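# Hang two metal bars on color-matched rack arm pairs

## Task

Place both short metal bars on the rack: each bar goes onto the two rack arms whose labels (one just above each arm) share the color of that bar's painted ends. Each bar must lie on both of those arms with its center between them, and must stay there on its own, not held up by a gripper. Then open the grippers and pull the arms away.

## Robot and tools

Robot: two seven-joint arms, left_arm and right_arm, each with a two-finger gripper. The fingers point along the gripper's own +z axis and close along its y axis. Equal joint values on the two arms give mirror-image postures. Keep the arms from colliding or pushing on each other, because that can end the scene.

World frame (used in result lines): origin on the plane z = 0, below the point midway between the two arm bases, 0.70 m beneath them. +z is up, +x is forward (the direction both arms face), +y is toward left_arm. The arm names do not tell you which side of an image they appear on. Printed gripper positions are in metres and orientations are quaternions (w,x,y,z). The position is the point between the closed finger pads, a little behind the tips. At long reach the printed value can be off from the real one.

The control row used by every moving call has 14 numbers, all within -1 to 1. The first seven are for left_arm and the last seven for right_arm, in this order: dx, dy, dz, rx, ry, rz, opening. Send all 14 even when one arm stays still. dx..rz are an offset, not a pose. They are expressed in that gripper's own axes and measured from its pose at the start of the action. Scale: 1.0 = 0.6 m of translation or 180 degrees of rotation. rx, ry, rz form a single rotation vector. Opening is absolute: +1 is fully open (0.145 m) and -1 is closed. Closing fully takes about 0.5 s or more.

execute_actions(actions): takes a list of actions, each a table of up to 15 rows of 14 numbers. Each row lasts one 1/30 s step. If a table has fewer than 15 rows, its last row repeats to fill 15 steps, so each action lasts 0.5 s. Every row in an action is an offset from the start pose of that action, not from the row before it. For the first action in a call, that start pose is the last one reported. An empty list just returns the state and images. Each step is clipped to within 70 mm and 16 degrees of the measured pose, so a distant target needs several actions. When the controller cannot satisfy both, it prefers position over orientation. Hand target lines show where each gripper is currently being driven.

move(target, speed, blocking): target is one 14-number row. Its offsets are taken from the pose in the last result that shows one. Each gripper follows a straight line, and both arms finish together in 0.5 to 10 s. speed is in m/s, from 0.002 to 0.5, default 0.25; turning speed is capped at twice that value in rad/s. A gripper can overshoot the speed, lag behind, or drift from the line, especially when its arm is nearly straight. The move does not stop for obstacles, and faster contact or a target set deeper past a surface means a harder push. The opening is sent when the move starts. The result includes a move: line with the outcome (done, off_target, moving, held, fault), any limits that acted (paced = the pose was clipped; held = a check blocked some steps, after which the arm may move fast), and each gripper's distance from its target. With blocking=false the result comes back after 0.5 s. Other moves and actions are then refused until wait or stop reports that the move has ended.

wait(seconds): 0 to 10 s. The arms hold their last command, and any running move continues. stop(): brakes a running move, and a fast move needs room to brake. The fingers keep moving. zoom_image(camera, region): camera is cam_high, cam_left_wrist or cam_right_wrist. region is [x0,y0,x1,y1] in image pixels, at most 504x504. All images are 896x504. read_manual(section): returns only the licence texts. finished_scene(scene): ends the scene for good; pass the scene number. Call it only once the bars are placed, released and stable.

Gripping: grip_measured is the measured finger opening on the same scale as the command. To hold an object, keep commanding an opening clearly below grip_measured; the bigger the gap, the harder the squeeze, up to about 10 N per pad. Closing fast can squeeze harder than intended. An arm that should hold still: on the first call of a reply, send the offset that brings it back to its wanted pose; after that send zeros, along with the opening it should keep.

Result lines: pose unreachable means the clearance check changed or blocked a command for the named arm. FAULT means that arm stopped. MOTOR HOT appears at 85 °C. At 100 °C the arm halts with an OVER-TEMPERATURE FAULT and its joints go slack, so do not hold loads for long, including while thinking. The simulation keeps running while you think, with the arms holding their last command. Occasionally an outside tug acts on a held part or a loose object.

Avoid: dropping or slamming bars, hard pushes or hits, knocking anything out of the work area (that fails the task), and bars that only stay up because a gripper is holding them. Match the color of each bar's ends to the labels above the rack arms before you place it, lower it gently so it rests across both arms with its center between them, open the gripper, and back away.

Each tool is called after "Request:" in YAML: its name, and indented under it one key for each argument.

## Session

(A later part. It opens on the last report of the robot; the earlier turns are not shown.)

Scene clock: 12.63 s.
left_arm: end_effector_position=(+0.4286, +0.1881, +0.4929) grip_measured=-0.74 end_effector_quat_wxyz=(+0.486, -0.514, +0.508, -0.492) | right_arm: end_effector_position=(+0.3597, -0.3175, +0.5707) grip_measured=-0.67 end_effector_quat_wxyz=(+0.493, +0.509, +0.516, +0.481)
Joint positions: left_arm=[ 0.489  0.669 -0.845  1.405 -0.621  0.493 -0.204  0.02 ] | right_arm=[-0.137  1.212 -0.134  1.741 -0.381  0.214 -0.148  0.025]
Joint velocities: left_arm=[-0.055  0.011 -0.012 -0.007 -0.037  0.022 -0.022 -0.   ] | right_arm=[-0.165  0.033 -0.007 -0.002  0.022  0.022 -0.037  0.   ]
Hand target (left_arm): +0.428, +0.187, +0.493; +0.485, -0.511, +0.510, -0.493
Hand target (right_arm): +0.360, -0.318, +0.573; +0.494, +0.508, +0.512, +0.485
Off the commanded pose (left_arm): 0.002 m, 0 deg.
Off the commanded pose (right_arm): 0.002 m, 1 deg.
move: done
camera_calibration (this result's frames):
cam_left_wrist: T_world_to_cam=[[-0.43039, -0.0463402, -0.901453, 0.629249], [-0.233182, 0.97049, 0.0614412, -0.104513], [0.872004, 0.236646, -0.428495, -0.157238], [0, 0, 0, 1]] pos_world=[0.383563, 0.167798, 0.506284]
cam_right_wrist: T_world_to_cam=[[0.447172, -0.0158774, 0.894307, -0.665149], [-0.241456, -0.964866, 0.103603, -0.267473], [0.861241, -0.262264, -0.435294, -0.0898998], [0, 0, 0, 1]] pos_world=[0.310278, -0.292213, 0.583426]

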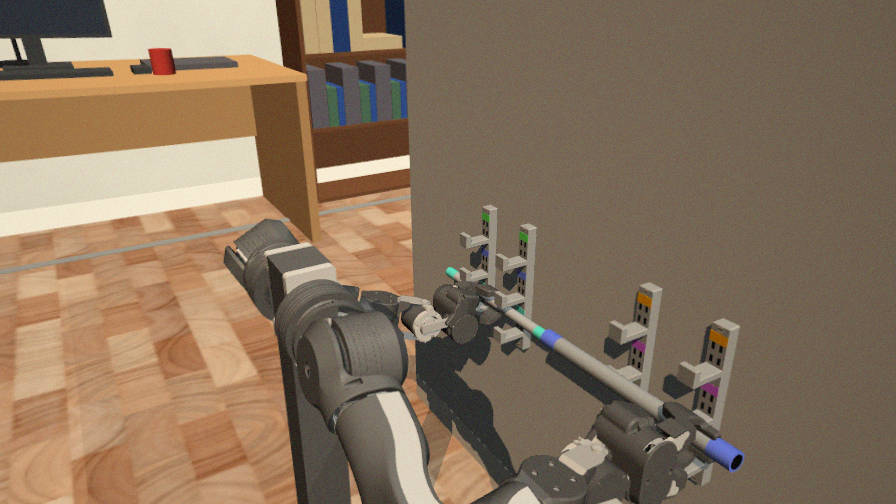

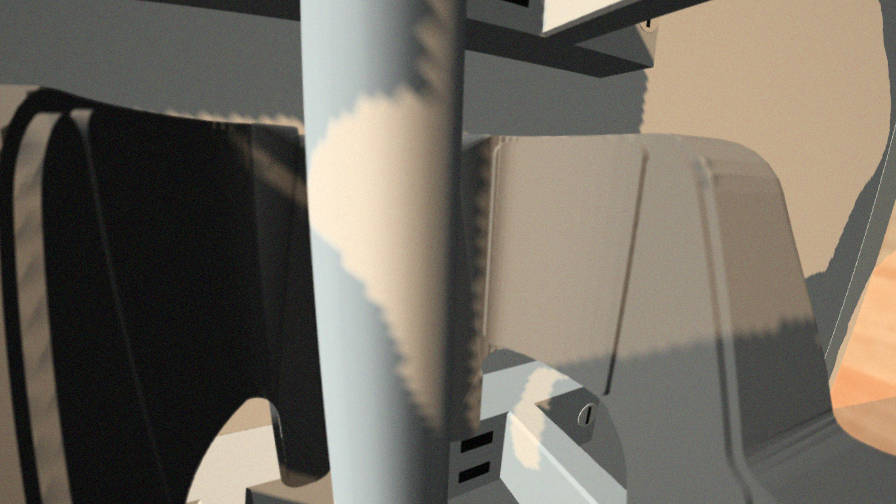

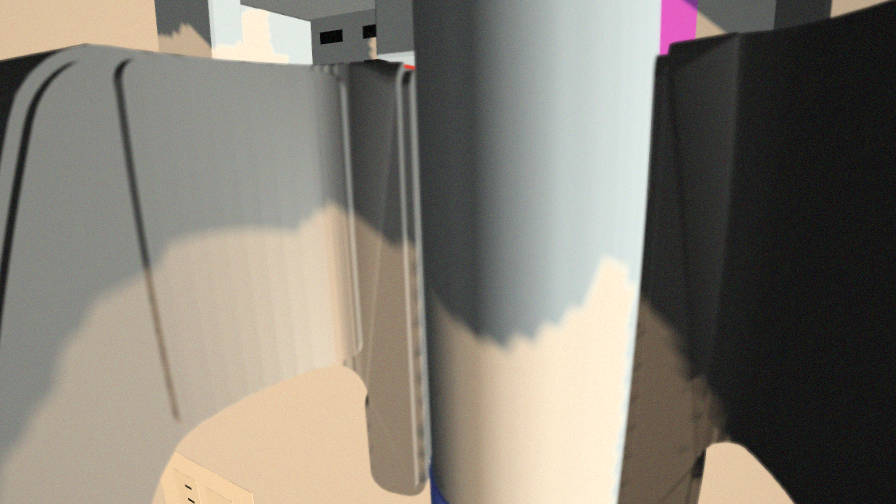

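Request:
move:
  target: [0,0.047,0.003,0,0,0,-1,0,0.012,0,0,0,0,-1]
  speed: 0.05

Request:
move:
  target: [0,0,0,0,0,0,-0.15,0,0.004,0,0,0,0,-1]

Request:
move:
  target: [0,0,-0.19,0,0,0,-0.15,0,0.004,-0.05,0,0,0,-1]
  speed: 0.12

Scene clock: 14.03 s.
left_arm: end_effector_position=(+0.4297, +0.1886, +0.4638) grip_measured=-0.74 end_effector_quat_wxyz=(+0.484, -0.517, +0.510, -0.489) | right_arm: end_effector_position=(+0.3594, -0.3170, +0.5724) grip_measured=-0.67 end_effector_quat_wxyz=(+0.489, +0.513, +0.520, +0.477)
Joint positions: left_arm=[ 0.466  0.603 -0.845  1.273 -0.633  0.435 -0.281  0.02 ] | right_arm=[-0.147  1.215 -0.109  1.753 -0.38   0.215 -0.114  0.025]
Joint velocities: left_arm=[-0.055 -0.121  0.007 -0.017 -0.007 -0.051  0.007 -0.   ] | right_arm=[-0.011  0.033 -0.002 -0.002 -0.051 -0.051 -0.066 -0.   ]
Hand target (left_arm): +0.430, +0.188, +0.465; +0.486, -0.513, +0.508, -0.492
Hand target (right_arm): +0.360, -0.317, +0.578; +0.493, +0.509, +0.516, +0.481
Off the commanded pose (left_arm): 0.001 m, 1 deg.
Off the commanded pose (right_arm): 0.006 m, 1 deg.
move: off_target (right_arm)
camera_calibration (this result's frames):
cam_left_wrist: T_world_to_cam=[[-0.439274, -0.0492233, -0.897004, 0.605806], [-0.236214, 0.969691, 0.062465, -0.101957], [0.866742, 0.239324, -0.437587, -0.164798], [0, 0, 0, 1]] pos_world=[0.384869, 0.168127, 0.477666]
cam_right_wrist: T_world_to_cam=[[0.461485, -0.0145385, 0.887029, -0.66704], [-0.238596, -0.96506, 0.108314, -0.270978], [0.854461, -0.261627, -0.448829, -0.0784489], [0, 0, 0, 1]] pos_world=[0.310206, -0.291732, 0.585824]

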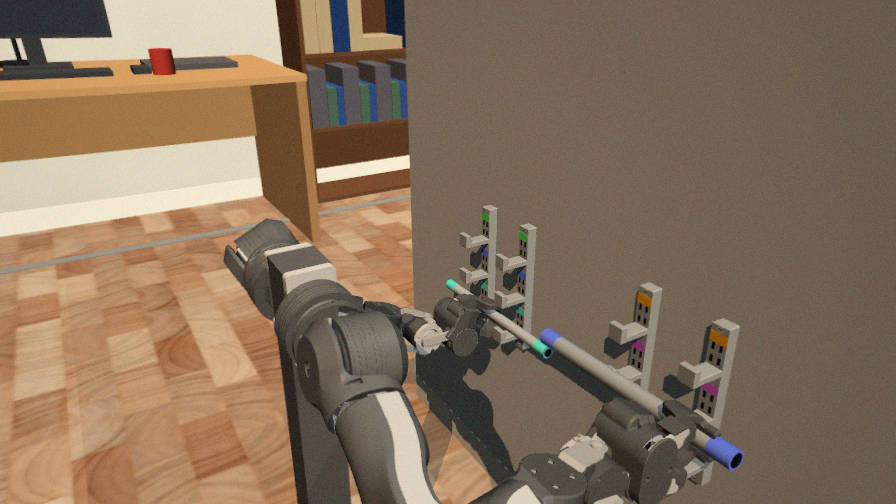

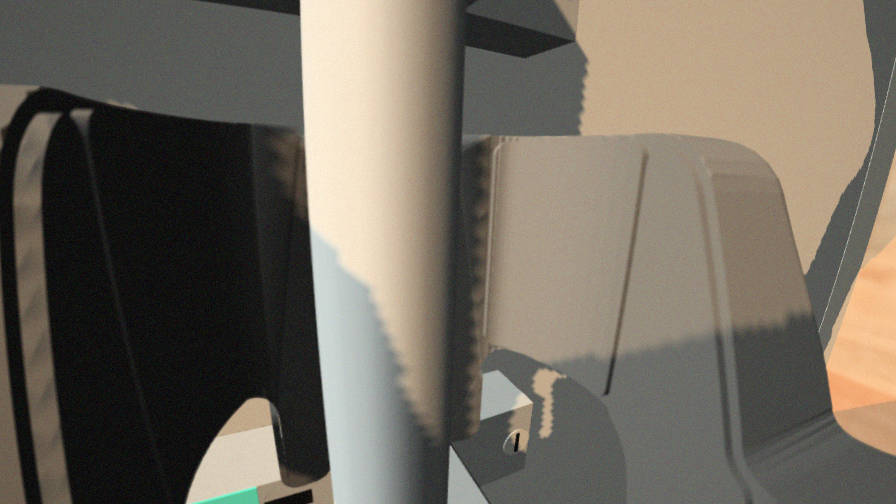

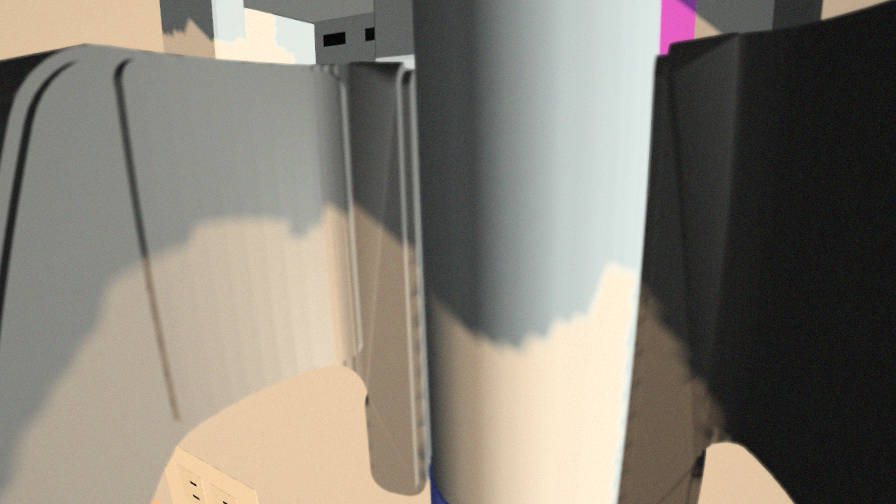

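Scene clock: 14.73 s.
left_arm: end_effector_position=(+0.4297, +0.1886, +0.4638) grip_measured=-0.15 end_effector_quat_wxyz=(+0.484, -0.517, +0.510, -0.489) | right_arm: end_effector_position=(+0.3589, -0.3169, +0.5696) grip_measured=-0.67 end_effector_quat_wxyz=(+0.485, +0.515, +0.525, +0.473)
Joint positions: left_arm=[ 0.466  0.603 -0.845  1.273 -0.633  0.435 -0.281  0.064] | right_arm=[-0.15   1.215 -0.108  1.754 -0.384  0.215 -0.099  0.025]
Joint velocities: left_arm=[-0.033  0.055 -0.002 -0.002 -0.007  0.007 -0.007 -0.   ] | right_arm=[-0.033  0.011  0.002 -0.017  0.066 -0.022 -0.037  0.   ]
Hand target (left_arm): +0.430, +0.189, +0.464; +0.484, -0.517, +0.510, -0.489
Hand target (right_arm): +0.360, -0.317, +0.575; +0.488, +0.513, +0.520, +0.477
Off the commanded pose (left_arm): 0.000 m, 0 deg.
Off the commanded pose (right_arm): 0.005 m, 1 deg.
move: off_target (right_arm)
camera_calibration (this result's frames):
cam_left_wrist: T_world_to_cam=[[-0.439274, -0.0492233, -0.897004, 0.605806], [-0.236214, 0.969691, 0.062465, -0.101957], [0.866742, 0.239324, -0.437587, -0.164798], [0, 0, 0, 1]] pos_world=[0.384869, 0.168127, 0.477666]
cam_right_wrist: T_world_to_cam=[[0.475201, -0.011525, 0.879802, -0.664217], [-0.236399, -0.964821, 0.115046, -0.275264], [0.847526, -0.262654, -0.461208, -0.0700439], [0, 0, 0, 1]] pos_world=[0.309928, -0.291633, 0.583743]

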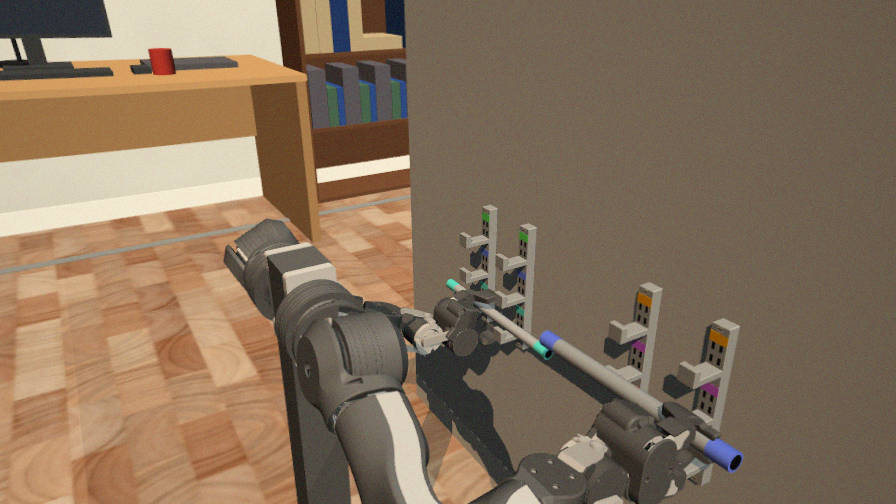

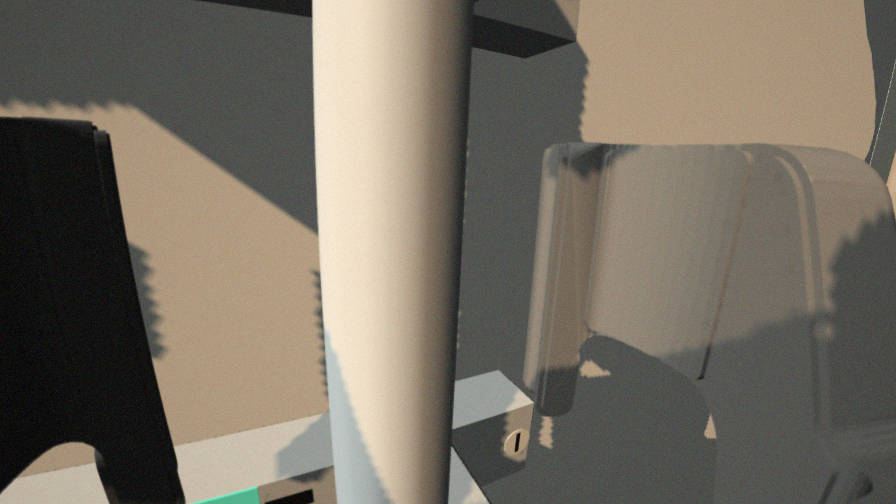

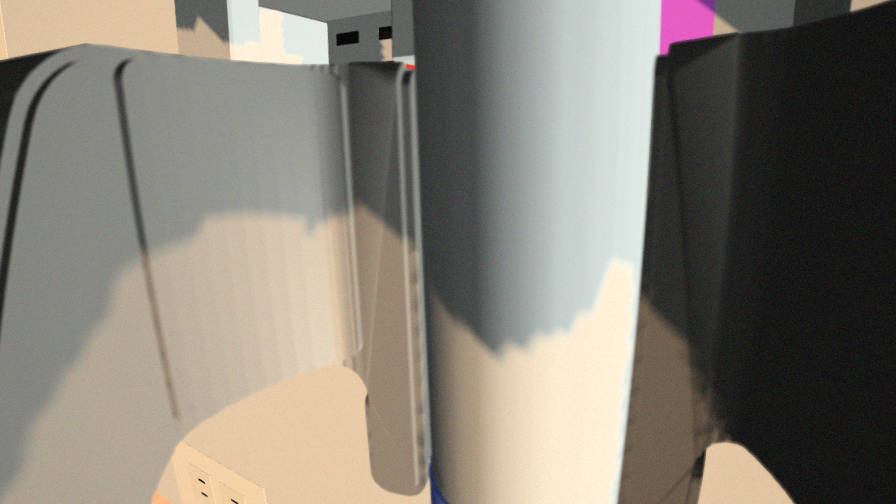

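Scene clock: 16.03 s.
left_arm: end_effector_position=(+0.3144, +0.1872, +0.4653) grip_measured=-0.15 end_effector_quat_wxyz=(-0.478, +0.522, -0.512, +0.487) | right_arm: end_effector_position=(+0.3291, -0.3166, +0.5701) grip_measured=-0.67 end_effector_quat_wxyz=(+0.482, +0.518, +0.529, +0.467)
Joint positions: left_arm=[-0.009  0.847 -0.752  1.806 -0.638  0.654 -0.403  0.064] | right_arm=[-0.53   1.197  0.231  1.88  -0.397  0.213 -0.099  0.025]
Joint velocities: left_arm=[ 0.011 -0.033  0.002  0.002  0.007 -0.095 -0.007  0.   ] | right_arm=[-0.077 -0.033  0.002 -0.007  0.125 -0.022 -0.007  0.   ]
Hand target (left_arm): +0.315, +0.188, +0.468; -0.481, +0.520, -0.509, +0.488
Hand target (right_arm): +0.330, -0.316, +0.575; +0.485, +0.515, +0.526, +0.474
Off the commanded pose (left_arm): 0.005 m, 1 deg.
Off the commanded pose (right_arm): 0.004 m, 1 deg.
move: off_target (left_arm, right_arm)
camera_calibration (this result's frames):
cam_left_wrist: T_world_to_cam=[[-0.453471, -0.053683, -0.889653, 0.558325], [-0.233706, 0.970419, 0.0605677, -0.128004], [0.860084, 0.235383, -0.452603, -0.0540649], [0, 0, 0, 1]] pos_world=[0.269769, 0.166916, 0.479998]
cam_right_wrist: T_world_to_cam=[[0.488954, -0.00857743, 0.872267, -0.649748], [-0.235686, -0.964061, 0.122635, -0.286413], [0.839866, -0.265544, -0.473403, -0.0359072], [0, 0, 0, 1]] pos_world=[0.280351, -0.291227, 0.58488]

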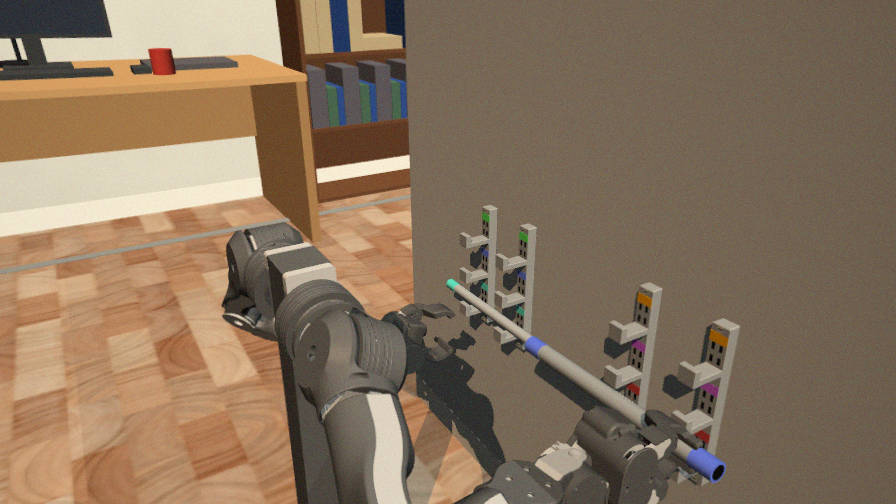

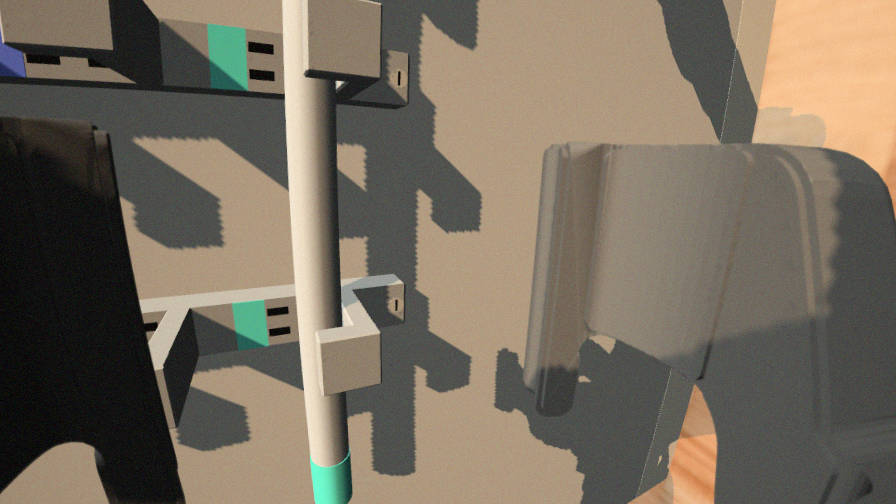

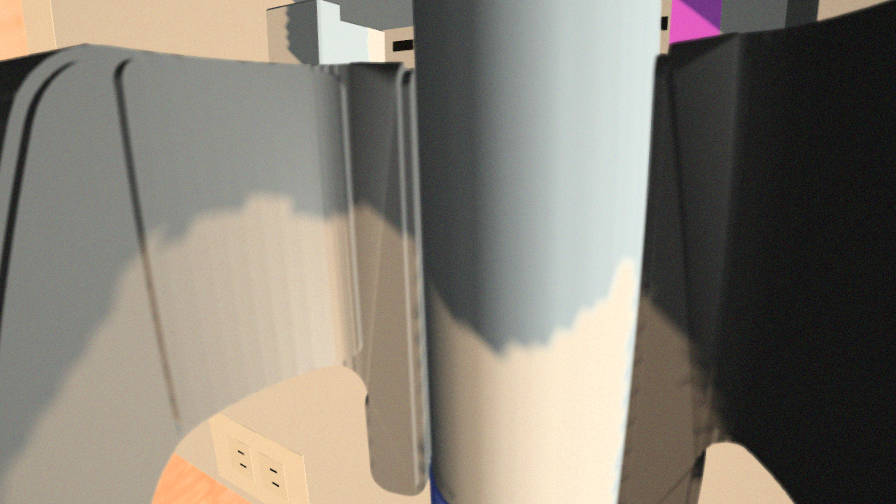

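Request:
move:
  target: [0.203,-0.142,-0.045,0,0,0,-0.15,0.245,0.008,0.05,-0.025,0,0,-1]
  speed: 0.12

Scene clock: 18.93 s.
left_arm: end_effector_position=(+0.2933, +0.0658, +0.5558) grip_measured=-0.15 end_effector_quat_wxyz=(-0.461, +0.508, -0.513, +0.516) | right_arm: end_effector_position=(+0.3572, -0.1723, +0.5625) grip_measured=-0.67 end_effector_quat_wxyz=(+0.496, +0.506, +0.513, +0.485)
Joint positions: left_arm=[ 0.003  0.365 -0.755  2.169 -1.562  0.789  0.466  0.064] | right_arm=[ 0.221  0.813 -0.605  2.01  -0.882  0.726  0.167  0.025]
Joint velocities: left_arm=[-0.033  0.011 -0.017  0.002 -0.022  0.007 -0.007  0.   ] | right_arm=[-0.055 -0.011 -0.002  0.007  0.007 -0.007 -0.022 -0.   ]
Hand target (left_arm): +0.293, +0.066, +0.555; -0.460, +0.509, -0.515, +0.515
Hand target (right_arm): +0.358, -0.174, +0.566; +0.502, +0.503, +0.508, +0.486
Off the commanded pose (left_arm): 0.002 m, 4 deg.
Off the commanded pose (right_arm): 0.007 m, 1 deg.
joint sent to its limit (left arm) — the command would take joint 5 (forearm roll) past its lower limit and joint 6 (wrist pitch) past its upper limit, so those joints were sent only as far as their limits.
move: off_target (left_arm, right_arm)
camera_calibration (this result's frames):
cam_left_wrist: T_world_to_cam=[[-0.43353, -0.0581945, -0.899258, 0.62252], [-0.176789, 0.984013, 0.0215504, -0.0164926], [0.883627, 0.168322, -0.436888, 0.0223997], [0, 0, 0, 1]] pos_world=[0.247173, 0.0486859, 0.569948]
cam_right_wrist: T_world_to_cam=[[0.434926, -0.014775, 0.900345, -0.653231], [-0.242411, -0.964874, 0.101267, -0.125481], [0.867223, -0.262297, -0.42323, -0.0621647], [0, 0, 0, 1]] pos_world=[0.3076, -0.14703, 0.57453]

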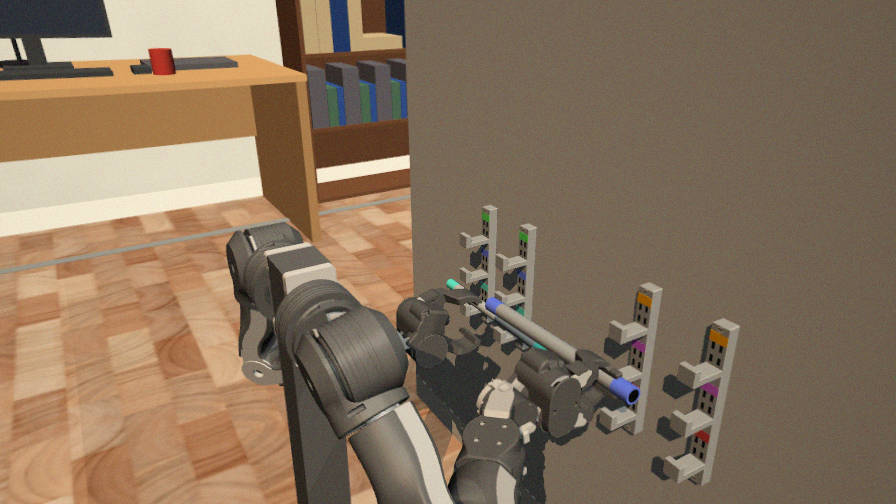

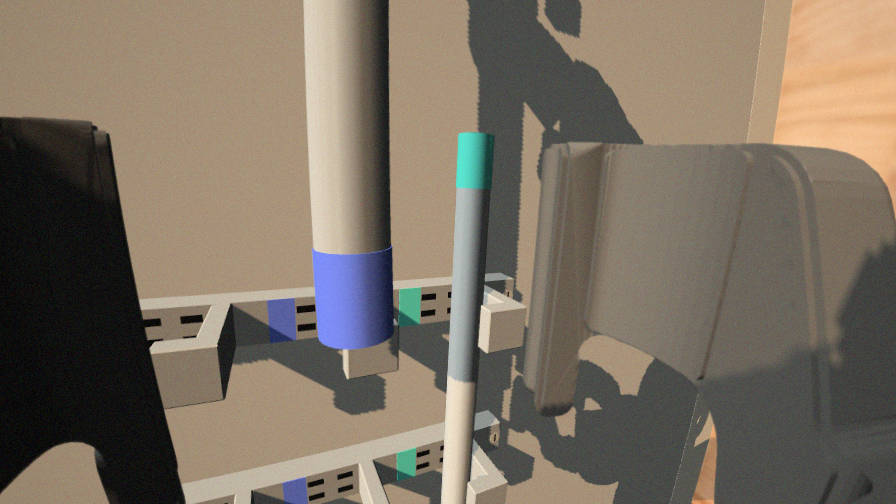

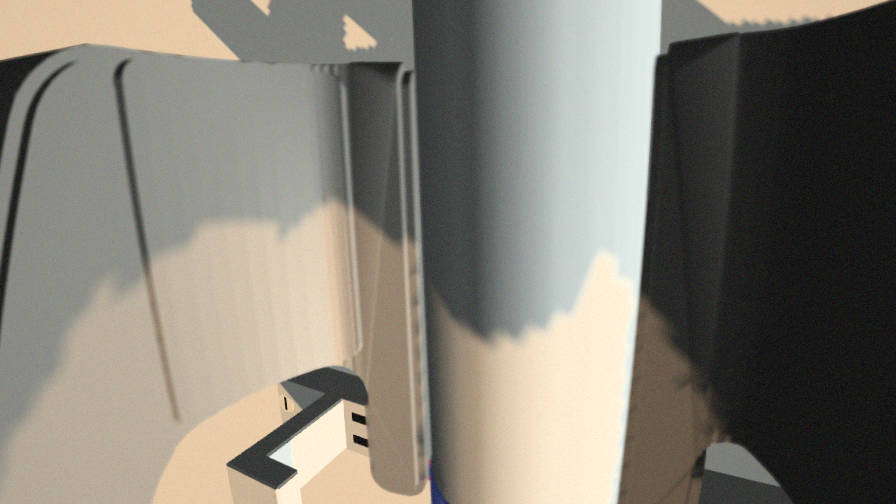

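Request:
move:
  target: [0.008,0,0.108,0,0,0,-0.15,0,0.006,0,0,0,0,-1]
  speed: 0.08

Scene clock: 20.83 s.
left_arm: end_effector_position=(+0.3575, +0.0576, +0.5538) grip_measured=-0.15 end_effector_quat_wxyz=(-0.461, +0.509, -0.513, +0.515) | right_arm: end_effector_position=(+0.3565, -0.1716, +0.5592) grip_measured=-0.67 end_effector_quat_wxyz=(+0.490, +0.511, +0.519, +0.480)
Joint positions: left_arm=[ 0.246  0.271 -0.707  1.901 -1.41   0.714  0.433  0.064] | right_arm=[ 0.22   0.813 -0.605  2.014 -0.883  0.726  0.192  0.025]
Joint velocities: left_arm=[-0.011  0.099 -0.002 -0.007 -0.007  0.022  0.051 -0.   ] | right_arm=[-0.055  0.011 -0.002 -0.017 -0.051 -0.007 -0.022 -0.   ]
Hand target (left_arm): +0.358, +0.058, +0.554; -0.462, +0.507, -0.513, +0.516
Hand target (right_arm): +0.357, -0.172, +0.566; +0.496, +0.506, +0.513, +0.485
Off the commanded pose (left_arm): 0.001 m, 0 deg.
Off the commanded pose (right_arm): 0.007 m, 1 deg.
move: off_target (right_arm)
camera_calibration (this result's frames):
cam_left_wrist: T_world_to_cam=[[-0.43472, -0.0567117, -0.898778, 0.64818], [-0.178521, 0.983636, 0.0242806, 0.00209278], [0.882694, 0.171006, -0.437731, -0.0332009], [0, 0, 0, 1]] pos_world=[0.311457, 0.0403784, 0.567986]
cam_right_wrist: T_world_to_cam=[[0.4553, -0.0147833, 0.890215, -0.651531], [-0.238213, -0.965433, 0.105801, -0.128772], [0.857879, -0.260232, -0.443083, -0.0480395], [0, 0, 0, 1]] pos_world=[0.307179, -0.146454, 0.572341]

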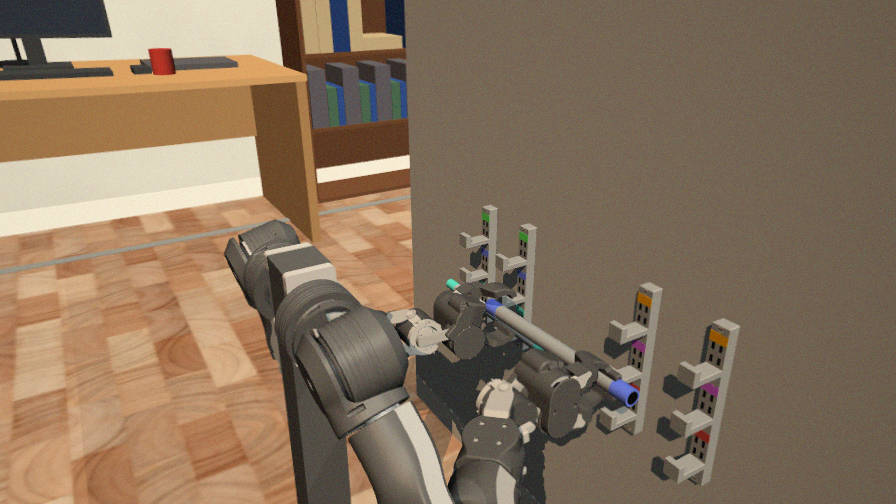

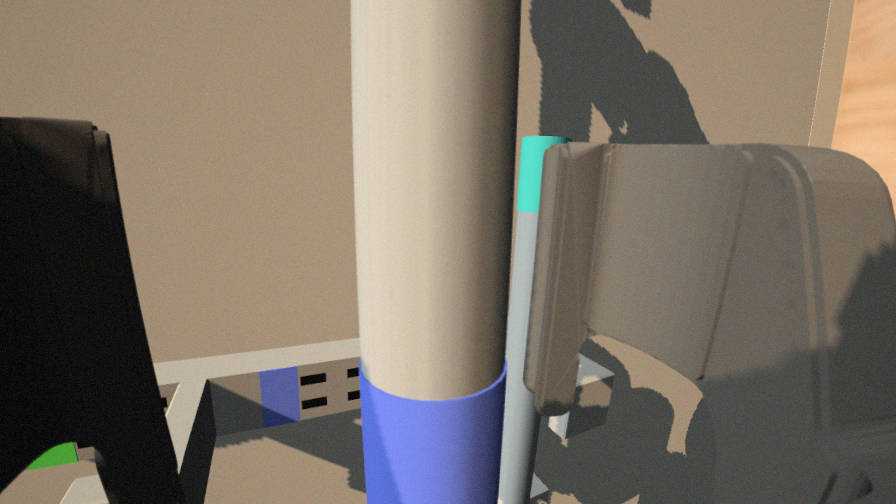

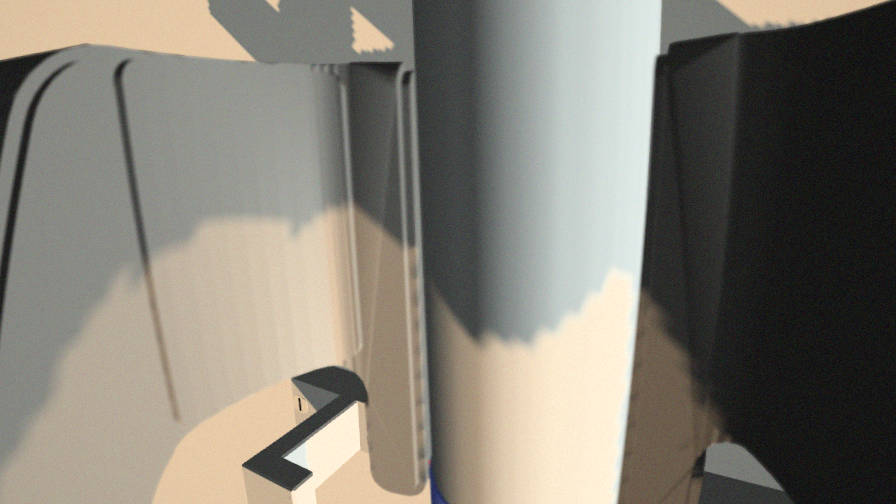

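Request:
move:
  target: [0.012,0.008,0.005,0,0,0,-0.15,0,0.008,0,0,0,0,-1]
  speed: 0.05

Request:
move:
  target: [0,0,0,0,0,0,-1,0,0.005,0,0,0,0,-1]

Request:
move:
  target: [0,0,0,0,0,0,-1,0,0,0,0,0,0,-0.1]

Request:
move:
  target: [0,0,0,0,0,0,-1,0,0,-0.16,0,0,0,-0.1]
  speed: 0.12

Scene clock: 22.10 s.
left_arm: end_effector_position=(+0.3596, +0.0509, +0.5489) grip_measured=-0.15 end_effector_quat_wxyz=(-0.460, +0.511, -0.513, +0.514) | right_arm: end_effector_position=(+0.3560, -0.1707, +0.5573) grip_measured=-0.67 end_effector_quat_wxyz=(+0.483, +0.515, +0.525, +0.475)
Joint positions: left_arm=[ 0.247  0.236 -0.714  1.865 -1.423  0.714  0.42   0.064] | right_arm=[ 0.224  0.814 -0.605  2.02  -0.884  0.726  0.221  0.025]
Joint velocities: left_arm=[-0.011  0.033 -0.007 -0.012  0.007  0.022  0.11  -0.   ] | right_arm=[-0.055 -0.055  0.017 -0.007  0.037 -0.022  0.007  0.   ]
Hand target (left_arm): +0.360, +0.050, +0.549; -0.461, +0.509, -0.513, +0.515
Hand target (right_arm): +0.357, -0.171, +0.564; +0.490, +0.511, +0.519, +0.480
Off the commanded pose (left_arm): 0.001 m, 0 deg.
Off the commanded pose (right_arm): 0.007 m, 1 deg.
move: off_target (right_arm)
camera_calibration (this result's frames):
cam_left_wrist: T_world_to_cam=[[-0.439584, -0.06043, -0.896166, 0.644795], [-0.180479, 0.983328, 0.0222205, 0.0110279], [0.879883, 0.171507, -0.443161, -0.0321173], [0, 0, 0, 1]] pos_world=[0.313691, 0.0336292, 0.563365]
cam_right_wrist: T_world_to_cam=[[0.474577, -0.013438, 0.880111, -0.650663], [-0.232623, -0.966248, 0.110683, -0.13263], [0.848919, -0.257262, -0.461685, -0.0341672], [0, 0, 0, 1]] pos_world=[0.306942, -0.145687, 0.571561]

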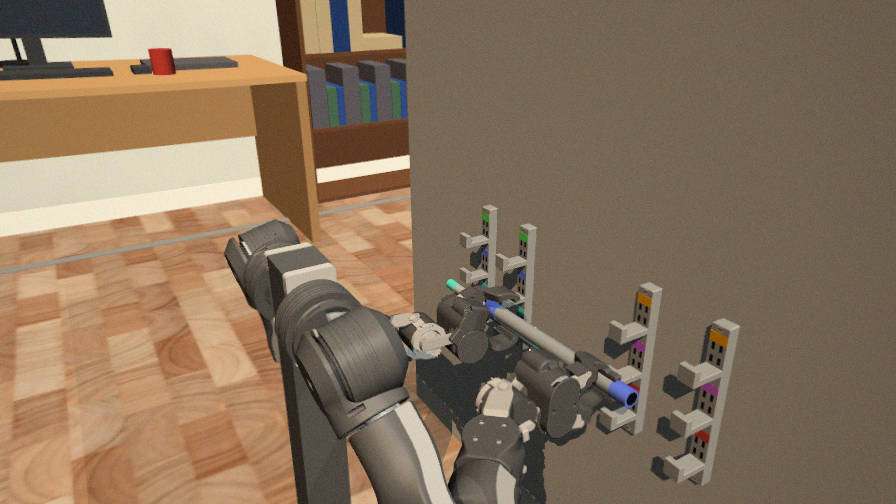

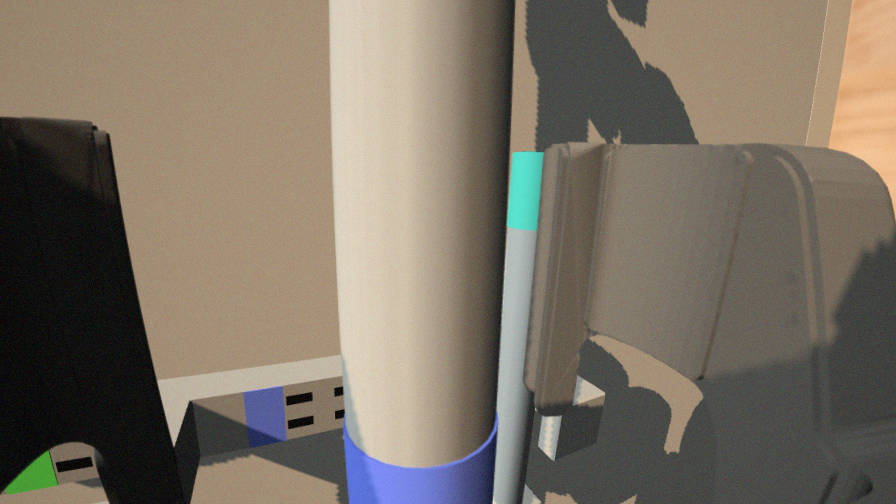

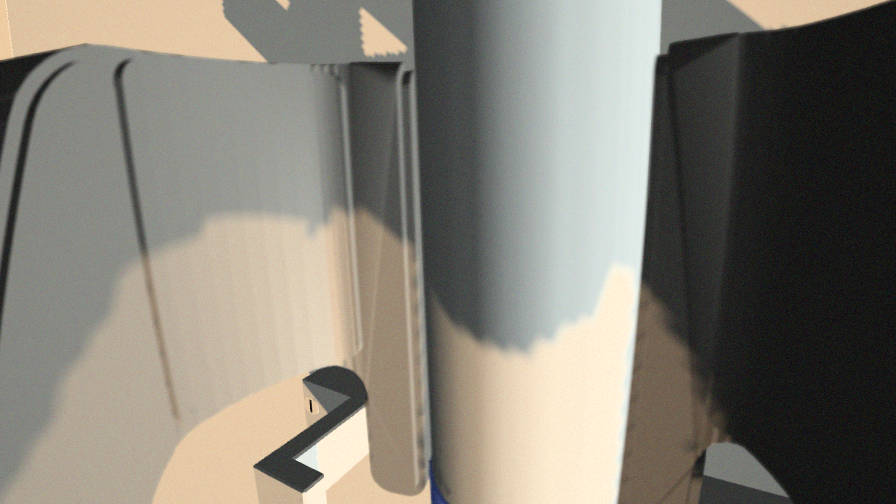

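Scene clock: 22.80 s.
left_arm: end_effector_position=(+0.3594, +0.0512, +0.5457) grip_measured=-0.66 end_effector_quat_wxyz=(-0.457, +0.514, -0.517, +0.510) | right_arm: end_effector_position=(+0.3562, -0.1703, +0.5580) grip_measured=-0.67 end_effector_quat_wxyz=(+0.481, +0.517, +0.526, +0.475)
Joint positions: left_arm=[ 0.245  0.238 -0.714  1.863 -1.421  0.714  0.428  0.025] | right_arm=[ 0.229  0.815 -0.605  2.023 -0.882  0.727  0.231  0.025]
Joint velocities: left_arm=[ 0.011  0.121 -0.007 -0.012 -0.037  0.022 -0.022  0.   ] | right_arm=[-0.055 -0.011  0.012 -0.022  0.022 -0.051 -0.051 -0.   ]
Hand target (left_arm): +0.360, +0.051, +0.549; -0.460, +0.511, -0.513, +0.513
Hand target (right_arm): +0.356, -0.171, +0.560; +0.483, +0.515, +0.525, +0.475
Off the commanded pose (left_arm): 0.003 m, 1 deg.
Off the commanded pose (right_arm): 0.002 m, 0 deg.
move: done
camera_calibration (this result's frames):
cam_left_wrist: T_world_to_cam=[[-0.45107, -0.0584545, -0.890572, 0.64289], [-0.179959, 0.983314, 0.0266065, 0.00820072], [0.874157, 0.172268, -0.454063, -0.0254243], [0, 0, 0, 1]] pos_world=[0.313689, 0.0338957, 0.560778]
cam_right_wrist: T_world_to_cam=[[0.47892, -0.0145746, 0.877738, -0.651671], [-0.230651, -0.966822, 0.109796, -0.132553], [0.847016, -0.255035, -0.466392, -0.0301869], [0, 0, 0, 1]] pos_world=[0.307094, -0.145352, 0.572471]

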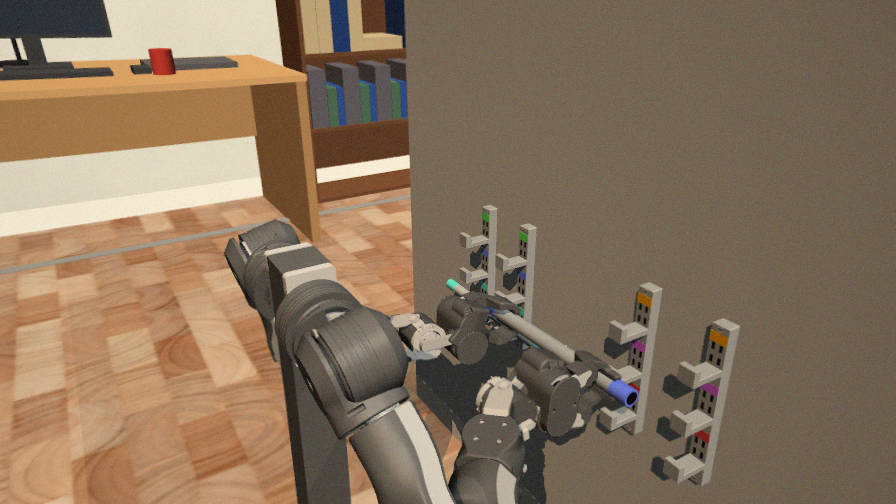

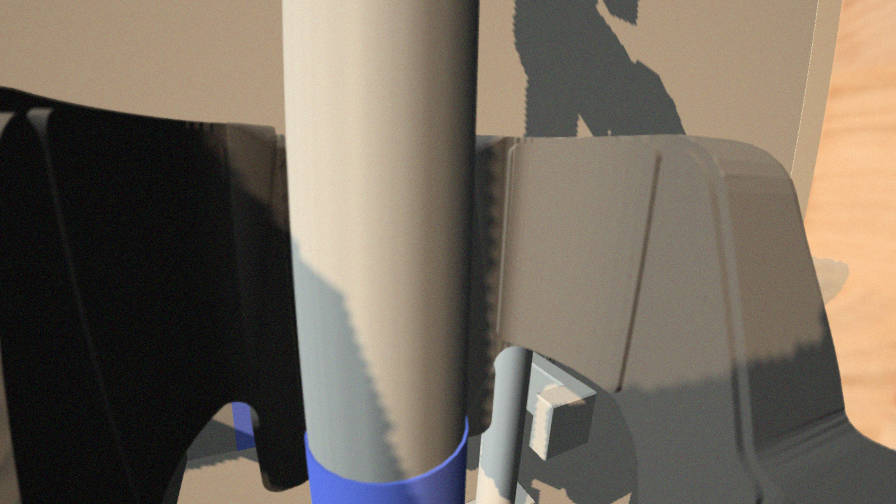

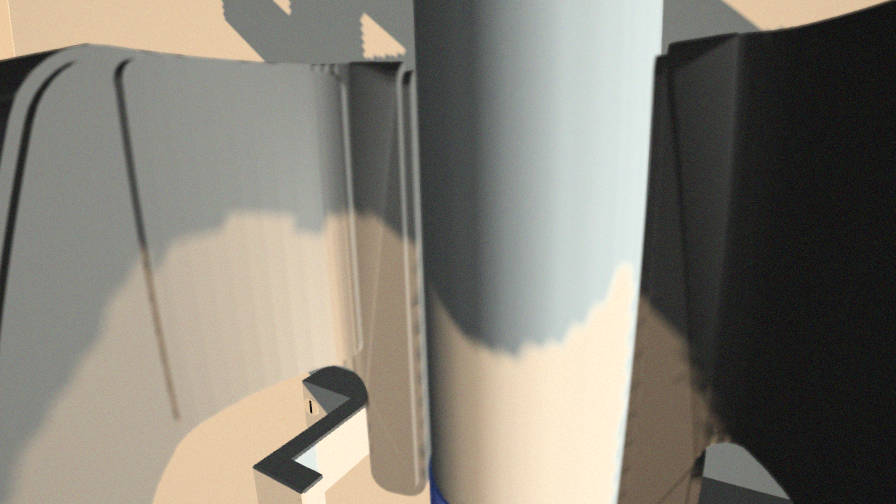

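Scene clock: 23.30 s.
left_arm: end_effector_position=(+0.3593, +0.0512, +0.5448) grip_measured=-0.66 end_effector_quat_wxyz=(-0.456, +0.515, -0.518, +0.508) | right_arm: end_effector_position=(+0.3562, -0.1703, +0.5580) grip_measured=-0.10 end_effector_quat_wxyz=(+0.481, +0.517, +0.526, +0.475)
Joint positions: left_arm=[ 0.244  0.238 -0.714  1.863 -1.421  0.713  0.433  0.025] | right_arm=[ 0.229  0.815 -0.605  2.023 -0.882  0.727  0.231  0.068]
Joint velocities: left_arm=[-0.011  0.099 -0.002 -0.007  0.066 -0.022  0.037  0.   ] | right_arm=[ 0.099 -0.033 -0.012 -0.012  0.022 -0.051 -0.037 -0.   ]
Hand target (left_arm): +0.359, +0.051, +0.546; -0.457, +0.514, -0.517, +0.510
Hand target (right_arm): +0.356, -0.170, +0.558; +0.481, +0.517, +0.526, +0.475
Off the commanded pose (left_arm): 0.001 m, 0 deg.
Off the commanded pose (right_arm): 0.000 m, 0 deg.
move: done
camera_calibration (this result's frames):
cam_left_wrist: T_world_to_cam=[[-0.455476, -0.0575583, -0.888385, 0.642373], [-0.179332, 0.983383, 0.0282306, 0.00709568], [0.871999, 0.172174, -0.45823, -0.0227004], [0, 0, 0, 1]] pos_world=[0.313653, 0.0339045, 0.560073]
cam_right_wrist: T_world_to_cam=[[0.47892, -0.0145746, 0.877738, -0.651671], [-0.230651, -0.966822, 0.109796, -0.132553], [0.847016, -0.255035, -0.466392, -0.0301869], [0, 0, 0, 1]] pos_world=[0.307094, -0.145352, 0.572471]

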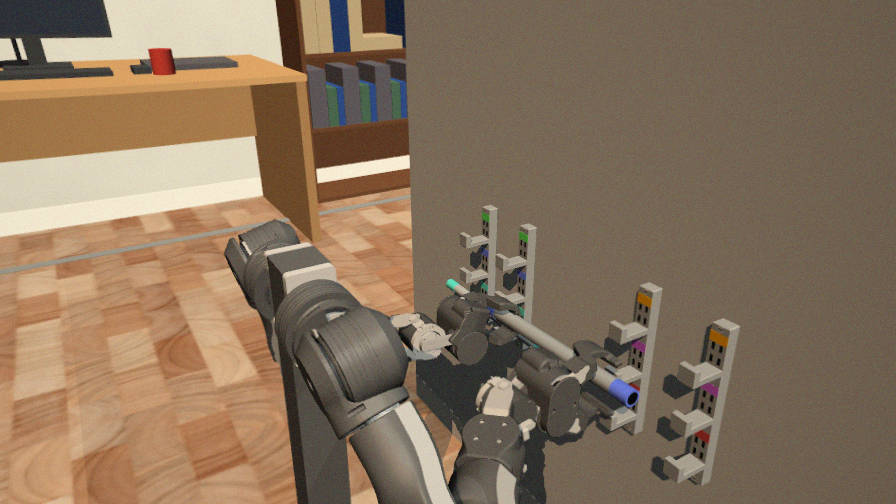

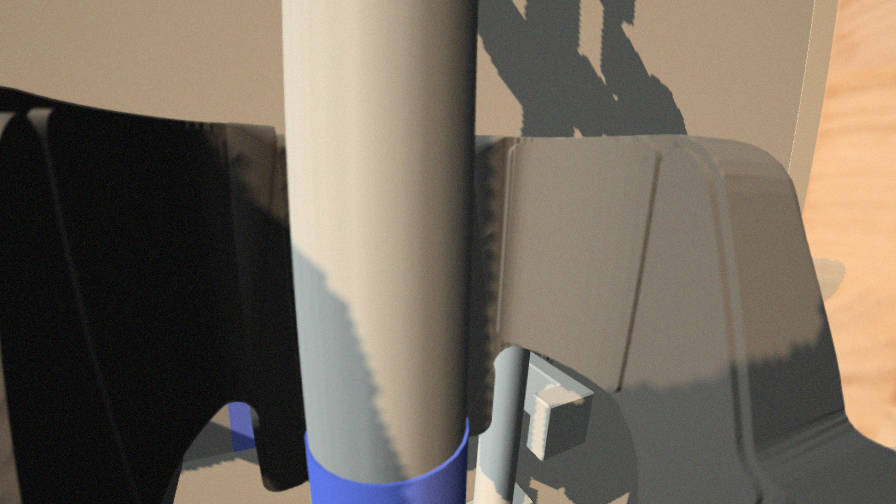

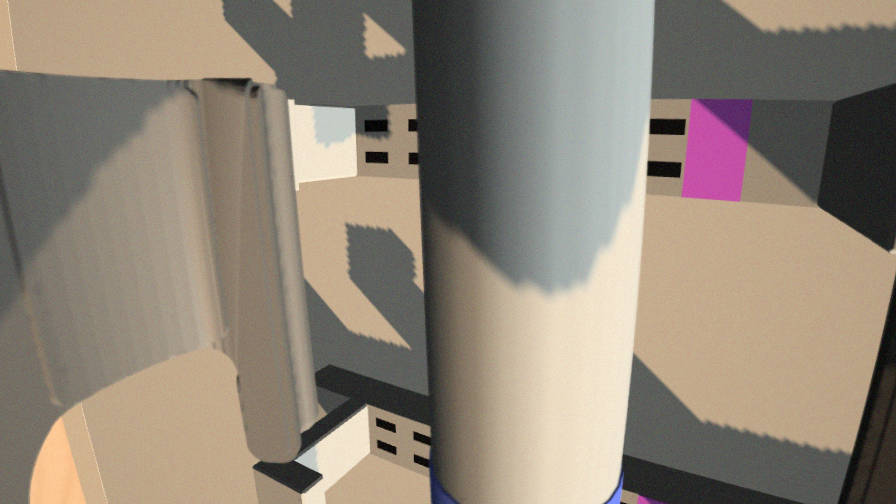

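Scene clock: 24.43 s.
left_arm: end_effector_position=(+0.3593, +0.0512, +0.5441) grip_measured=-0.66 end_effector_quat_wxyz=(-0.454, +0.516, -0.519, +0.507) | right_arm: end_effector_position=(+0.2606, -0.1699, +0.5649) grip_measured=-0.10 end_effector_quat_wxyz=(+0.477, +0.519, +0.529, +0.472)
Joint positions: left_arm=[ 0.244  0.238 -0.714  1.863 -1.421  0.713  0.437  0.025] | right_arm=[-0.382  0.893 -0.33   2.423 -1.047  0.796  0.189  0.068]
Joint velocities: left_arm=[ 0.011  0.011 -0.012  0.007  0.007  0.125  0.022 -0.   ] | right_arm=[-0.033  0.011 -0.007 -0.012  0.081 -0.022  0.007  0.   ]
Hand target (left_arm): +0.359, +0.051, +0.545; -0.456, +0.515, -0.518, +0.508
Hand target (right_arm): +0.261, -0.170, +0.568; +0.481, +0.516, +0.526, +0.475
Off the commanded pose (left_arm): 0.001 m, 0 deg.
Off the commanded pose (right_arm): 0.001 m, 1 deg.
move: done
camera_calibration (this result's frames):
cam_left_wrist: T_world_to_cam=[[-0.45954, -0.0572303, -0.886311, 0.641999], [-0.178969, 0.983419, 0.0292925, 0.00643189], [0.869938, 0.172083, -0.462163, -0.0201032], [0, 0, 0, 1]] pos_world=[0.313664, 0.033876, 0.559532]
cam_right_wrist: T_world_to_cam=[[0.489897, -0.0137568, 0.871672, -0.611302], [-0.226561, -0.967529, 0.112062, -0.157472], [0.841826, -0.252386, -0.477106, 0.0620018], [0, 0, 0, 1]] pos_world=[0.211603, -0.14512, 0.580083]

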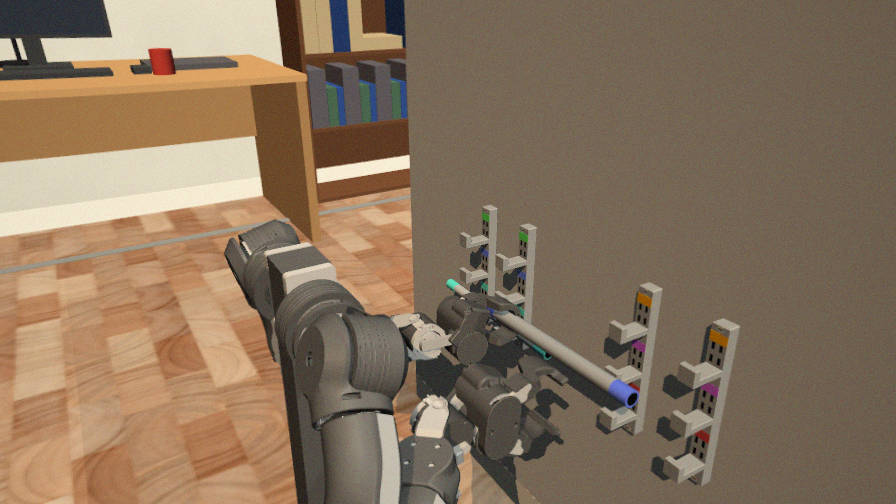

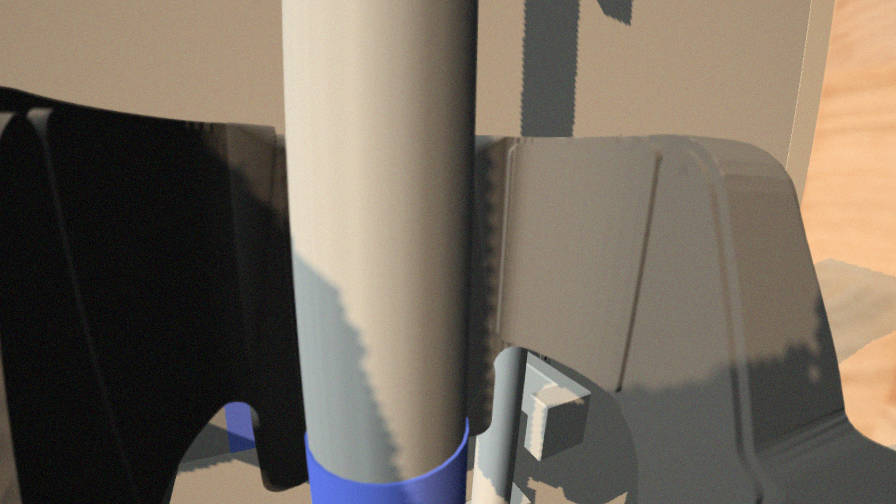

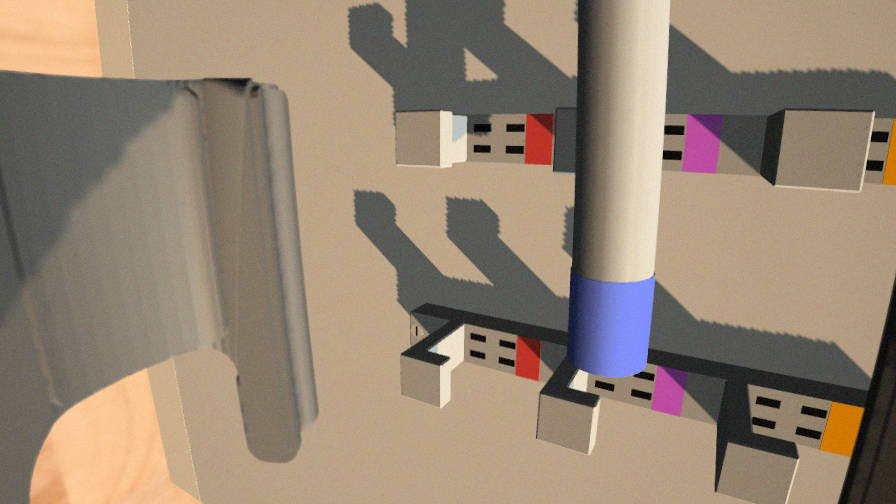

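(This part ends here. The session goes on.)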